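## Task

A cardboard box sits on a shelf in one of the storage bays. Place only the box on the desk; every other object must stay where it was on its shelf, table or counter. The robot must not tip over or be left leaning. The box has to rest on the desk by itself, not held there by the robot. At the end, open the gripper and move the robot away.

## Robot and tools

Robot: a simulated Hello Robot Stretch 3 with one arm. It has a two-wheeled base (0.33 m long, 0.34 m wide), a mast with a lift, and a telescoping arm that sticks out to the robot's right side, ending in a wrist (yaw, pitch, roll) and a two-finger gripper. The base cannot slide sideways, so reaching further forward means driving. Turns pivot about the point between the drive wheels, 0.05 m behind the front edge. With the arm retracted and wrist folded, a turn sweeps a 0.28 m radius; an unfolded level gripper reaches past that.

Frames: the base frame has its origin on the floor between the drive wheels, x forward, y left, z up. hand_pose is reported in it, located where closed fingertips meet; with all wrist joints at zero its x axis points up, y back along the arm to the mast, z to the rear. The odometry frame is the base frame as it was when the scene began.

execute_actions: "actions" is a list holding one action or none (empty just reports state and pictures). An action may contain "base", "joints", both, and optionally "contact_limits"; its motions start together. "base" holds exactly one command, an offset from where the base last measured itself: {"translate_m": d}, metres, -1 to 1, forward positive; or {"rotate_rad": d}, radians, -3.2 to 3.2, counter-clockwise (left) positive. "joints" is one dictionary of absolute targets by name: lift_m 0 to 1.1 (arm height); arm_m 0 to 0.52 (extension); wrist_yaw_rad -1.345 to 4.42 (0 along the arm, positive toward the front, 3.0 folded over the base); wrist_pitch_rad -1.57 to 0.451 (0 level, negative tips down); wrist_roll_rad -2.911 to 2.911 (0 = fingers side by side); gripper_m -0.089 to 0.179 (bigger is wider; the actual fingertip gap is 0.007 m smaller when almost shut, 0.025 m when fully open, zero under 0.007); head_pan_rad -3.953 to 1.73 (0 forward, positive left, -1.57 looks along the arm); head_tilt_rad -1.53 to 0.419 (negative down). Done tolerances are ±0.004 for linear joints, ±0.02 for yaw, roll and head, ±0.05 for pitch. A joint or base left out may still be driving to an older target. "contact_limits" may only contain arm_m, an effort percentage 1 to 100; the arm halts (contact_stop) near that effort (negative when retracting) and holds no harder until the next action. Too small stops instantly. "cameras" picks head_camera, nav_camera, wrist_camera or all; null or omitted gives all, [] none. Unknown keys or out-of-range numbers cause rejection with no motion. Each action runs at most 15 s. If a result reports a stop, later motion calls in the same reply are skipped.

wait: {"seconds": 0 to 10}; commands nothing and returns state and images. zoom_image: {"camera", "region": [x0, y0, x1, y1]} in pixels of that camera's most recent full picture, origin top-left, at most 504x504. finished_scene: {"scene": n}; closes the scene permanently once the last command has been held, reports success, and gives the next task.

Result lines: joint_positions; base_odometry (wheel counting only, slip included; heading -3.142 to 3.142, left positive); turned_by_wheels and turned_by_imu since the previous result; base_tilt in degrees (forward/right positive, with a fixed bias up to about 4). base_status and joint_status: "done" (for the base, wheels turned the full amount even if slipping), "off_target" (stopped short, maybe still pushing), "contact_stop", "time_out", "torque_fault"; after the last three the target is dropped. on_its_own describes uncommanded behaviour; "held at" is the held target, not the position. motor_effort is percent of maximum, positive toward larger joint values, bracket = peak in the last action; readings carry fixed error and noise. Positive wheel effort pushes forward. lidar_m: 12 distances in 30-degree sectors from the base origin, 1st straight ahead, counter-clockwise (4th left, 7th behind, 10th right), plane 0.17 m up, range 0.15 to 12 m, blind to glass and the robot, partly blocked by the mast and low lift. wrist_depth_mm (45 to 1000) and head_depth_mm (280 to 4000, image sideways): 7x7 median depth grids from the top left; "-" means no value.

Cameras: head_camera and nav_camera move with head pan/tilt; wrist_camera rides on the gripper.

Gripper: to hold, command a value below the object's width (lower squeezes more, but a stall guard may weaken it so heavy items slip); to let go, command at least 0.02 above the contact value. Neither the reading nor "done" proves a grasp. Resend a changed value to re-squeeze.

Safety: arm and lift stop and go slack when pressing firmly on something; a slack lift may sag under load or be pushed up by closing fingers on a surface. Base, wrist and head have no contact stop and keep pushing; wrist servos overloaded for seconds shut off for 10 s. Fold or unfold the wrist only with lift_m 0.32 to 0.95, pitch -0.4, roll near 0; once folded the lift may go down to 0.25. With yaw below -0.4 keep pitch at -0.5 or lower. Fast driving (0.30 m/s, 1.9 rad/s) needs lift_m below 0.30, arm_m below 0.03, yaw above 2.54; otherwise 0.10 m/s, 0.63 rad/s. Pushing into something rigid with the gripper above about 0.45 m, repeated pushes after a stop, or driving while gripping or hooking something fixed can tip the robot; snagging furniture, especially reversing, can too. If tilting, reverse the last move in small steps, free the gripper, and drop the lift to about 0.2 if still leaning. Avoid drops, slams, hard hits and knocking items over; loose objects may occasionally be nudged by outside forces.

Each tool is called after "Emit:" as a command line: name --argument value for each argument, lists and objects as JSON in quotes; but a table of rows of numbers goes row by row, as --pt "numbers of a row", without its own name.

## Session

Emit:
execute_actions --actions '[]' --cameras '["nav_camera"]'

Scene clock: 0.00 s.
base_odometry: x=+0.000 y=+0.000 heading=+0.000 (m, m, rad; odometry frame)
turned_by_wheels: +0.000 (rad since the last result)
turned_by_imu: +0.000 (rad since the last result)
base_tilt: forward=-0.3 right=+0.9 (deg)
lidar_m: 1.03 0.98 1.27 0.93 2.24 2.21 1.42 1.09 1.04 1.11 1.00 0.98
head_depth_mm: 909 907 905 896 896 892 890 / 962 959 957 950 948 941 939 / 1022 1015 1018 1008 1003 1002 991 / 1087 1084 1075 1078 1063 1061 1059 / 1164 1156 1156 1146 1138 1134 1128 / 1223 1127 1148 1165 1183 1178 1178 / 1017 1001 1013 1020 1035 1049 1057
base_status: not commanded
joint_positions: lift_m=+0.409 arm_m=+0.000 wrist_yaw_rad=+3.143 wrist_pitch_rad=-0.473 wrist_roll_rad=+0.019 gripper_m=+0.037 head_pan_rad=+0.006 head_tilt_rad=-0.020
joint_status: not commanded
motor_effort: left_wheel=+0 right_wheel=+1 lift_m=+26 arm_m=+1 wrist_yaw_rad=+1 wrist_pitch_rad=+4 wrist_roll_rad=+0 gripper_m=+0 head_pan_rad=+0 head_tilt_rad=+2 (%)
hand_pose: x=-0.0214 y=+0.0720 z=+0.4093 quat_wxyz=(+0.167, +0.693, +0.165, +0.681) (m; base frame)
wrist_depth_mm: - - - - 933 - - / - - - - - - - / 979 996 - - - - - / 792 819 832 843 885 895 923 / 669 678 692 720 738 737 755 / 580 583 - 604 612 622 645 / 508 528 - - 539 556 557
pictures: nav_camera (sideways: a quarter turn counterclockwise sets it upright)
Images, in order (width x height): nav_camera 672x504.

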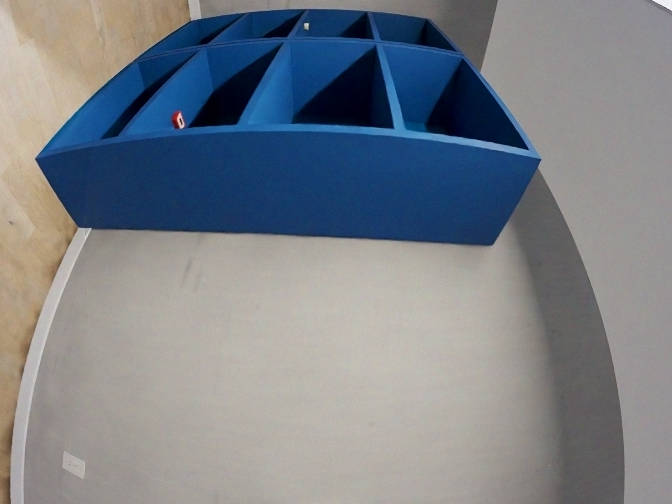

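Emit:
execute_actions --actions '[{"base":{"rotate_rad":1.1},"joints":{"head_tilt_rad":-0.3}}]' --cameras '["nav_camera"]'

Scene clock: 7.97 s.
base_odometry: x=+0.000 y=+0.000 heading=+1.100 (m, m, rad; odometry frame)
turned_by_wheels: +1.100 (rad since the last result)
turned_by_imu: +1.105 (rad since the last result)
base_tilt: forward=-0.3 right=+0.8 (deg)
lidar_m: 1.10 0.93 1.97 2.22 1.36 1.08 1.04 1.14 0.99 0.97 1.06 0.98
head_depth_mm: 2272 2347 2452 1845 1758 1840 1537 / 2311 2419 2494 2655 2713 2011 1553 / 2325 2458 2566 2707 2824 1995 1549 / 2335 2478 2612 2726 2774 1975 1531 / 1976 2072 2296 2528 2431 1963 1520 / 1258 1335 1417 1501 1607 1710 1504 / 939 977 1026 1068 1118 1165 1225
base_status: done
joint_positions: lift_m=+0.409 arm_m=+0.000 wrist_yaw_rad=+3.143 wrist_pitch_rad=-0.473 wrist_roll_rad=+0.019 gripper_m=+0.037 head_pan_rad=+0.006 head_tilt_rad=-0.296
joint_status: all done
motor_effort: left_wheel=-1(2) right_wheel=+3(6) lift_m=+26(26) arm_m=+1(0) wrist_yaw_rad=+2(1) wrist_pitch_rad=+4(4) wrist_roll_rad=+0(0) gripper_m=+0(0) head_pan_rad=+0(0) head_tilt_rad=-1(18) (%)
hand_pose: x=-0.0214 y=+0.0720 z=+0.4093 quat_wxyz=(+0.167, +0.693, +0.165, +0.681) (m; base frame)
wrist_depth_mm: 981 - - - - - - / 989 - - - - - - / 948 - - - - - - / 790 803 827 858 873 902 943 / 668 680 683 702 742 741 759 / 579 585 - 603 611 632 642 / 505 523 - - 532 552 559
pictures: nav_camera (sideways: a quarter turn counterclockwise sets it upright)
Images, in order (width x height): nav_camera 672x504.

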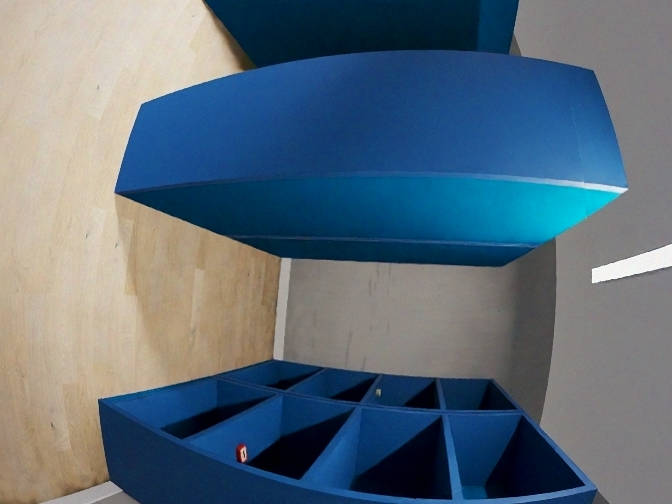

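Emit:
execute_actions --actions '[{"base":{"rotate_rad":-0.2},"joints":{"lift_m":0.25}}]' --cameras '[]'

Emit:
execute_actions --actions '[{"base":{"translate_m":1.0}}]' --cameras '[]'

Emit:
execute_actions --actions '[{"base":{"translate_m":0.7},"joints":{"head_pan_rad":-1.3,"head_tilt_rad":-0.2}}]' --cameras '["nav_camera"]'

Scene clock: 19.27 s.
base_odometry: x=+0.000 y=+0.000 heading=+0.900 (m, m, rad; odometry frame)
turned_by_wheels: -0.200 (rad since the last result)
turned_by_imu: -0.202 (rad since the last result)
base_tilt: forward=-0.3 right=+0.8 (deg)
lidar_m: 1.79 0.93 1.10 2.97 1.65 1.14 1.04 1.07 1.04 0.98 0.99 0.98
head_depth_mm: 1526 1584 1699 1364 1634 1022 1067 / 1533 1591 1672 1763 1704 1734 1472 / 2339 2427 2556 2343 1937 1911 1552 / 2358 2451 2573 2754 2761 1971 1532 / 2309 2419 2568 2690 2700 1955 1517 / 2299 2400 2573 2693 2677 1923 1494 / 2205 2072 2145 2231 2285 1895 1491
base_status: done
joint_positions: lift_m=+0.250 arm_m=+0.000 wrist_yaw_rad=+3.143 wrist_pitch_rad=-0.474 wrist_roll_rad=+0.019 gripper_m=+0.037 head_pan_rad=+0.006 head_tilt_rad=-0.296
joint_status: all done
motor_effort: left_wheel=+3(5) right_wheel=-2(4) lift_m=+22(25) arm_m=+0(1) wrist_yaw_rad=+1(0) wrist_pitch_rad=+4(4) wrist_roll_rad=+0(0) gripper_m=+0(0) head_pan_rad=+0(0) head_tilt_rad=-1(2) (%)
hand_pose: x=-0.0214 y=+0.0719 z=+0.2506 quat_wxyz=(+0.167, +0.693, +0.165, +0.681) (m; base frame)
wrist_depth_mm: - - - - - - - / 889 917 939 - - - - / 683 699 720 740 763 782 815 / 555 566 578 589 610 628 646 / 468 - - - 530 516 524 / - - - - - 442 447 / - - - - - 381 390
pictures: none
No camera images: the call's "cameras" was empty. Leave "cameras" out to get every camera's image.

Scene clock: 24.30 s.
base_odometry: x=+0.621 y=+0.783 heading=+0.900 (m, m, rad; odometry frame)
turned_by_wheels: +0.000 (rad since the last result)
turned_by_imu: -0.001 (rad since the last result)
base_tilt: forward=-0.3 right=+0.8 (deg)
lidar_m: 1.70 0.75 0.52 0.49 0.49 2.19 2.04 1.39 0.45 0.45 0.90 0.83
head_depth_mm: 1474 1527 1646 1102 876 863 891 / 1454 1513 1637 1512 1700 1252 1421 / 1478 1570 1632 1718 1782 1881 1509 / 1465 1538 1629 1714 1826 1889 1536 / 1440 1522 1614 1690 1802 1884 1523 / 1435 1497 1582 1685 1787 1844 1516 / 1408 1484 1553 1646 1748 1832 1488
base_status: done
joint_positions: lift_m=+0.250 arm_m=+0.000 wrist_yaw_rad=+3.143 wrist_pitch_rad=-0.474 wrist_roll_rad=+0.019 gripper_m=+0.037 head_pan_rad=+0.006 head_tilt_rad=-0.297
joint_status: not commanded
motor_effort: left_wheel=+2(8) right_wheel=-2(5) lift_m=+21(22) arm_m=+0(1) wrist_yaw_rad=+1(0) wrist_pitch_rad=+5(5) wrist_roll_rad=+0(0) gripper_m=+0(0) head_pan_rad=+0(0) head_tilt_rad=-1(1) (%)
hand_pose: x=-0.0214 y=+0.0718 z=+0.2506 quat_wxyz=(+0.167, +0.693, +0.165, +0.681) (m; base frame)
wrist_depth_mm: - - - 487 480 471 464 / 882 929 921 541 533 525 513 / 670 704 713 604 594 588 569 / 553 571 574 601 613 622 614 / 468 - - - 520 519 525 / - - - - - 442 445 / - - - - - 384 391
pictures: none
No camera images: the call's "cameras" was empty. Leave "cameras" out to get every camera's image.

Scene clock: 28.33 s.
base_odometry: x=+1.056 y=+1.332 heading=+0.900 (m, m, rad; odometry frame)
turned_by_wheels: +0.000 (rad since the last result)
turned_by_imu: -0.001 (rad since the last result)
base_tilt: forward=-0.3 right=+0.9 (deg)
lidar_m: 1.00 0.84 0.58 0.54 0.55 0.71 2.74 0.91 0.88 0.37 0.38 1.02
head_depth_mm: 290 496 741 762 787 567 422 / 295 514 751 779 795 562 419 / 297 309 321 336 729 530 402 / 337 361 357 377 353 366 379 / 305 317 328 342 357 374 392 / 312 598 796 822 743 513 402 / 317 619 807 839 779 529 415
base_status: done
joint_positions: lift_m=+0.250 arm_m=+0.000 wrist_yaw_rad=+3.143 wrist_pitch_rad=-0.474 wrist_roll_rad=+0.019 gripper_m=+0.037 head_pan_rad=-1.293 head_tilt_rad=-0.211
joint_status: all done
motor_effort: left_wheel=+3(8) right_wheel=-2(6) lift_m=+22(22) arm_m=+0(1) wrist_yaw_rad=+0(1) wrist_pitch_rad=+4(4) wrist_roll_rad=+0(0) gripper_m=+0(0) head_pan_rad=-3(25) head_tilt_rad=+4(13) (%)
hand_pose: x=-0.0214 y=+0.0718 z=+0.2506 quat_wxyz=(+0.167, +0.693, +0.165, +0.681) (m; base frame)
wrist_depth_mm: 569 564 557 538 534 518 514 / 635 626 611 602 588 573 565 / 676 679 667 660 662 640 633 / 547 565 577 591 610 621 645 / 472 - - - 518 514 526 / - - - - - 441 449 / - - - - - 385 389
pictures: nav_camera (sideways: a quarter turn counterclockwise sets it upright)
Images, in order (width x height): nav_camera 672x504.

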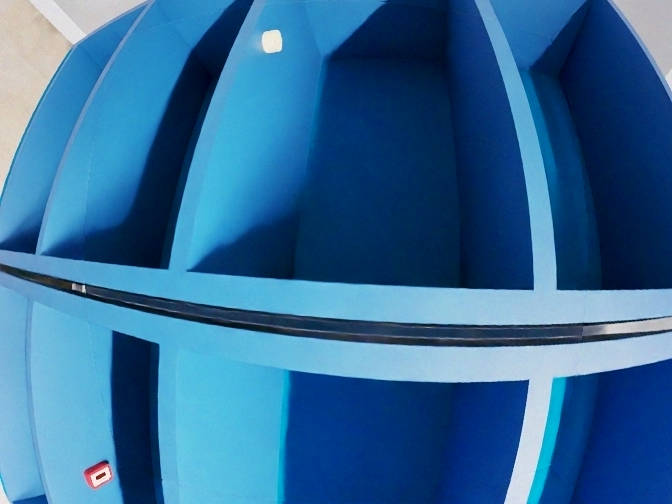

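Emit:
execute_actions --actions '[{"base":{"rotate_rad":0.3},"joints":{"lift_m":0.9,"wrist_pitch_rad":-0.4}}]' --cameras '[]'

Emit:
execute_actions --actions '[{"base":{"translate_m":0.5}}]' --cameras '[]'

Emit:
execute_actions --actions '[{"base":{"rotate_rad":-0.24}}]' --cameras '[]'

Emit:
execute_actions --actions '[{"joints":{"wrist_yaw_rad":0,"wrist_pitch_rad":-0.25,"gripper_m":0.15}}]' --cameras '["wrist_camera"]'

Scene clock: 45.93 s.
base_odometry: x=+1.056 y=+1.332 heading=+1.200 (m, m, rad; odometry frame)
turned_by_wheels: +0.300 (rad since the last result)
turned_by_imu: +0.300 (rad since the last result)
base_tilt: forward=-0.1 right=+0.8 (deg)
lidar_m: 1.00 0.64 0.54 0.54 0.61 1.02 0.91 0.94 0.83 0.38 0.94 1.00
head_depth_mm: 301 331 375 386 333 340 351 / 309 318 326 335 351 367 409 / 327 532 809 832 780 505 390 / 348 551 846 876 823 549 427 / 362 572 892 924 807 543 458 / 858 595 945 982 792 537 911 / 906 617 997 1038 781 529 943
base_status: done
joint_positions: lift_m=+0.900 arm_m=+0.000 wrist_yaw_rad=+3.143 wrist_pitch_rad=-0.423 wrist_roll_rad=+0.019 gripper_m=+0.037 head_pan_rad=-1.293 head_tilt_rad=-0.211
joint_status: all done
motor_effort: left_wheel=-1(5) right_wheel=+2(7) lift_m=+31(32) arm_m=+1(0) wrist_yaw_rad=+0(0) wrist_pitch_rad=+8(8) wrist_roll_rad=+0(0) gripper_m=+0(0) head_pan_rad=-2(2) head_tilt_rad=+5(5) (%)
hand_pose: x=-0.0215 y=+0.0785 z=+0.9113 quat_wxyz=(+0.150, +0.697, +0.148, +0.685) (m; base frame)
wrist_depth_mm: - 705 655 561 517 473 438 / - 799 711 614 569 517 467 / - 904 813 675 631 561 506 / - - 925 766 694 610 553 / - - - 871 758 673 609 / - - - - 833 755 670 / 993 - - - - 841 743
pictures: none
No camera images: the call's "cameras" was empty. Leave "cameras" out to get every camera's image.

Scene clock: 52.33 s.
base_odometry: x=+1.238 y=+1.798 heading=+1.200 (m, m, rad; odometry frame)
turned_by_wheels: +0.000 (rad since the last result)
turned_by_imu: -0.001 (rad since the last result)
base_tilt: forward=-0.1 right=+0.8 (deg)
lidar_m: 0.51 0.51 0.43 0.43 0.49 0.81 1.40 0.61 0.71 0.94 0.61 0.51
head_depth_mm: 791 495 841 861 867 570 923 / 825 513 880 904 855 539 947 / 861 531 919 947 838 553 974 / 881 553 952 985 821 574 997 / 747 572 826 874 807 602 954 / 639 594 695 727 730 745 838 / 556 560 600 623 648 662 703
base_status: done
joint_positions: lift_m=+0.900 arm_m=+0.000 wrist_yaw_rad=+3.143 wrist_pitch_rad=-0.423 wrist_roll_rad=+0.019 gripper_m=+0.037 head_pan_rad=-1.293 head_tilt_rad=-0.211
joint_status: not commanded
motor_effort: left_wheel=-1(2) right_wheel=+3(6) lift_m=+31(31) arm_m=+0(1) wrist_yaw_rad=+0(1) wrist_pitch_rad=+7(8) wrist_roll_rad=+0(0) gripper_m=+0(0) head_pan_rad=-2(2) head_tilt_rad=+4(4) (%)
hand_pose: x=-0.0215 y=+0.0785 z=+0.9113 quat_wxyz=(+0.150, +0.697, +0.148, +0.685) (m; base frame)
wrist_depth_mm: 657 577 534 456 420 382 357 / 743 646 591 496 456 417 382 / 891 746 662 550 509 450 414 / - 861 756 624 560 490 446 / - - 871 700 594 554 484 / - - - 805 675 603 537 / 982 - - 969 822 689 598
pictures: none
No camera images: the call's "cameras" was empty. Leave "cameras" out to get every camera's image.

Scene clock: 53.90 s.
base_odometry: x=+1.238 y=+1.798 heading=+0.960 (m, m, rad; odometry frame)
turned_by_wheels: -0.240 (rad since the last result)
turned_by_imu: -0.242 (rad since the last result)
base_tilt: forward=-0.3 right=+0.8 (deg)
lidar_m: 0.51 0.53 0.45 0.43 0.44 0.62 3.23 1.36 0.61 0.94 0.67 0.53
head_depth_mm: 777 494 838 865 867 568 918 / 791 513 852 884 852 563 945 / 806 532 872 903 839 556 939 / 824 551 888 922 822 536 959 / 839 572 907 942 805 540 989 / 856 594 926 968 795 562 975 / 760 616 856 892 780 579 938
base_status: done
joint_positions: lift_m=+0.900 arm_m=+0.000 wrist_yaw_rad=+3.143 wrist_pitch_rad=-0.423 wrist_roll_rad=+0.019 gripper_m=+0.037 head_pan_rad=-1.293 head_tilt_rad=-0.211
joint_status: not commanded
motor_effort: left_wheel=+3(5) right_wheel=-2(5) lift_m=+31(31) arm_m=+0(0) wrist_yaw_rad=+1(1) wrist_pitch_rad=+7(7) wrist_roll_rad=+0(0) gripper_m=+0(0) head_pan_rad=-2(2) head_tilt_rad=+5(4) (%)
hand_pose: x=-0.0215 y=+0.0785 z=+0.9113 quat_wxyz=(+0.150, +0.697, +0.148, +0.685) (m; base frame)
wrist_depth_mm: 480 464 453 430 420 407 393 / 526 517 496 471 462 443 427 / 594 572 560 527 508 494 473 / 678 656 637 590 571 547 524 / 787 738 713 673 635 616 581 / 942 900 860 792 748 703 639 / - - - 952 899 816 630
pictures: none
No camera images: the call's "cameras" was empty. Leave "cameras" out to get every camera's image.

Scene clock: 56.50 s.
base_odometry: x=+1.238 y=+1.798 heading=+0.960 (m, m, rad; odometry frame)
turned_by_wheels: +0.000 (rad since the last result)
turned_by_imu: +0.000 (rad since the last result)
base_tilt: forward=-0.3 right=+0.9 (deg)
lidar_m: 0.51 0.53 0.45 0.43 0.44 0.62 3.23 1.36 0.62 0.94 0.67 0.54
head_depth_mm: 775 494 836 862 872 569 924 / 790 513 856 882 853 563 941 / 803 533 870 903 841 556 942 / 822 551 890 920 823 536 964 / 841 572 905 946 811 540 991 / 857 595 930 964 794 562 978 / 761 616 859 891 779 582 937
base_status: not commanded
joint_positions: lift_m=+0.900 arm_m=+0.000 wrist_yaw_rad=+0.002 wrist_pitch_rad=-0.275 wrist_roll_rad=+0.019 gripper_m=+0.150 head_pan_rad=-1.293 head_tilt_rad=-0.211
joint_status: all done
motor_effort: left_wheel=+2(3) right_wheel=-2(2) lift_m=+31(31) arm_m=+0(0) wrist_yaw_rad=-3(5) wrist_pitch_rad=+9(8) wrist_roll_rad=+0(0) gripper_m=+0(100) head_pan_rad=-2(2) head_tilt_rad=+4(4) (%)
hand_pose: x=-0.0209 y=-0.3852 z=+0.9456 quat_wxyz=(+0.694, +0.097, -0.706, -0.097) (m; base frame)
wrist_depth_mm: 478 597 628 619 603 584 467 / 252 248 264 297 339 396 414 / 527 697 748 244 237 232 230 / 548 767 825 779 779 688 411 / 555 715 825 835 836 692 422 / 548 623 661 676 696 - 409 / 516 538 558 569 593 574 381
pictures: wrist_camera
Images, in order (width x height): wrist_camera 644x364.

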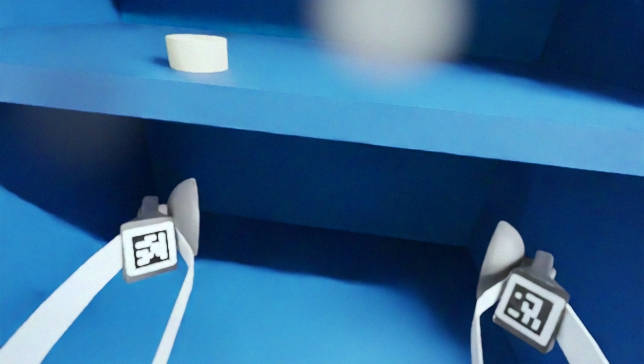

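Emit:
execute_actions --actions '[{"base":{"translate_m":0.13},"joints":{"lift_m":1.08}}]' --cameras '[]'

Emit:
execute_actions --actions '[{"joints":{"arm_m":0.25}}]' --cameras '["wrist_camera"]'

Scene clock: 68.30 s.
base_odometry: x=+1.312 y=+1.904 heading=+0.960 (m, m, rad; odometry frame)
turned_by_wheels: +0.000 (rad since the last result)
turned_by_imu: -0.001 (rad since the last result)
base_tilt: forward=-0.2 right=+0.8 (deg)
lidar_m: 0.38 0.39 0.45 0.43 0.45 0.61 3.35 0.70 0.71 0.94 0.55 0.40
head_depth_mm: 773 495 834 861 - - - / 788 513 850 882 875 554 - / 803 532 868 899 840 556 965 / 825 552 885 917 825 524 965 / 830 572 904 941 811 543 988 / 665 594 768 804 754 561 912 / 540 550 609 635 651 558 712
base_status: done
joint_positions: lift_m=+1.080 arm_m=+0.000 wrist_yaw_rad=+0.002 wrist_pitch_rad=-0.274 wrist_roll_rad=+0.019 gripper_m=+0.150 head_pan_rad=-1.293 head_tilt_rad=-0.211
joint_status: all done
motor_effort: left_wheel=+3(6) right_wheel=-2(3) lift_m=+31(31) arm_m=+0(1) wrist_yaw_rad=-2(3) wrist_pitch_rad=+8(8) wrist_roll_rad=+0(0) gripper_m=+0(0) head_pan_rad=-2(2) head_tilt_rad=+4(4) (%)
hand_pose: x=-0.0210 y=-0.3853 z=+1.1259 quat_wxyz=(+0.694, +0.097, -0.707, -0.097) (m; base frame)
wrist_depth_mm: 382 525 641 630 600 593 572 / 388 538 693 673 653 637 610 / 390 546 678 710 692 682 615 / 396 451 473 501 533 555 544 / 349 366 372 372 399 425 434 / 395 594 335 326 321 - 343 / 464 614 751 780 777 784 307
pictures: none
No camera images: the call's "cameras" was empty. Leave "cameras" out to get every camera's image.

Scene clock: 71.37 s.
base_odometry: x=+1.312 y=+1.904 heading=+0.960 (m, m, rad; odometry frame)
turned_by_wheels: +0.000 (rad since the last result)
turned_by_imu: +0.000 (rad since the last result)
base_tilt: forward=-0.3 right=+0.8 (deg)
lidar_m: 0.38 0.39 0.45 0.43 0.45 0.61 3.35 0.70 0.71 0.94 0.55 0.40
head_depth_mm: 773 496 834 - 753 567 920 / 787 514 848 882 764 538 944 / 804 532 867 898 786 554 939 / 818 553 883 918 823 550 962 / 830 573 904 939 808 543 985 / 666 593 769 811 756 560 913 / 541 548 609 633 652 559 711
base_status: not commanded
joint_positions: lift_m=+1.080 arm_m=+0.250 wrist_yaw_rad=+0.001 wrist_pitch_rad=-0.274 wrist_roll_rad=+0.019 gripper_m=+0.150 head_pan_rad=-1.293 head_tilt_rad=-0.211
joint_status: all done
motor_effort: left_wheel=+3(3) right_wheel=-2(2) lift_m=+31(31) arm_m=+3(3) wrist_yaw_rad=-1(2) wrist_pitch_rad=+8(8) wrist_roll_rad=+0(0) gripper_m=+0(0) head_pan_rad=-3(2) head_tilt_rad=+4(4) (%)
hand_pose: x=-0.0213 y=-0.6348 z=+1.1259 quat_wxyz=(+0.694, +0.096, -0.707, -0.098) (m; base frame)
wrist_depth_mm: 387 417 404 393 383 375 365 / 384 451 441 427 413 399 387 / 397 487 477 459 444 429 418 / 398 464 480 485 478 465 451 / 343 366 369 381 394 419 435 / 290 283 301 307 317 - 342 / 235 248 254 260 266 267 284
pictures: wrist_camera
Images, in order (width x height): wrist_camera 644x364.

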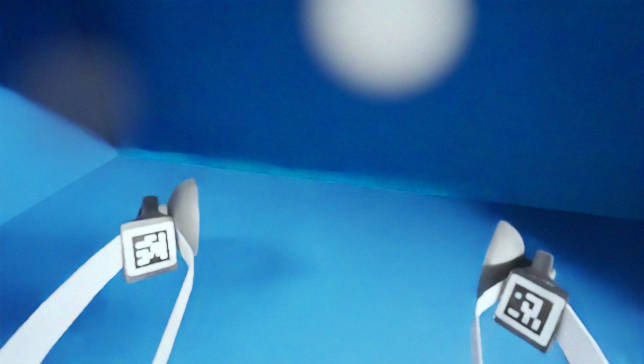

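Passed over it. Retract and lower.

Emit:
execute_actions --actions '[{"joints":{"arm_m":0.15}}]' --cameras '["wrist_camera"]'

Scene clock: 78.33 s.
base_odometry: x=+1.312 y=+1.904 heading=+0.960 (m, m, rad; odometry frame)
turned_by_wheels: +0.000 (rad since the last result)
turned_by_imu: -0.001 (rad since the last result)
base_tilt: forward=-0.4 right=+0.9 (deg)
lidar_m: 0.38 0.40 0.45 0.43 0.45 0.61 3.36 0.70 0.71 0.94 0.55 0.40
head_depth_mm: 773 496 832 - - - 922 / 788 514 853 877 902 514 945 / 803 532 872 902 781 552 939 / 818 552 888 923 822 549 962 / 829 573 905 939 807 542 989 / 663 594 770 807 755 559 914 / 541 548 609 633 652 558 711
base_status: not commanded
joint_positions: lift_m=+1.080 arm_m=+0.150 wrist_yaw_rad=+0.001 wrist_pitch_rad=-0.274 wrist_roll_rad=+0.019 gripper_m=+0.150 head_pan_rad=-1.293 head_tilt_rad=-0.211
joint_status: all done
motor_effort: left_wheel=+3(3) right_wheel=-2(2) lift_m=+31(31) arm_m=-3(7) wrist_yaw_rad=-1(2) wrist_pitch_rad=+8(8) wrist_roll_rad=+0(0) gripper_m=+0(0) head_pan_rad=-3(2) head_tilt_rad=+4(4) (%)
hand_pose: x=-0.0213 y=-0.5354 z=+1.1259 quat_wxyz=(+0.694, +0.096, -0.707, -0.098) (m; base frame)
wrist_depth_mm: 387 501 499 482 471 459 448 / 387 534 540 520 509 495 478 / 395 555 580 562 550 531 514 / 394 458 480 498 529 541 532 / 346 366 367 379 395 425 431 / 294 285 302 310 320 - 345 / 237 247 253 248 267 268 286
pictures: wrist_camera
Images, in order (width x height): wrist_camera 644x364.

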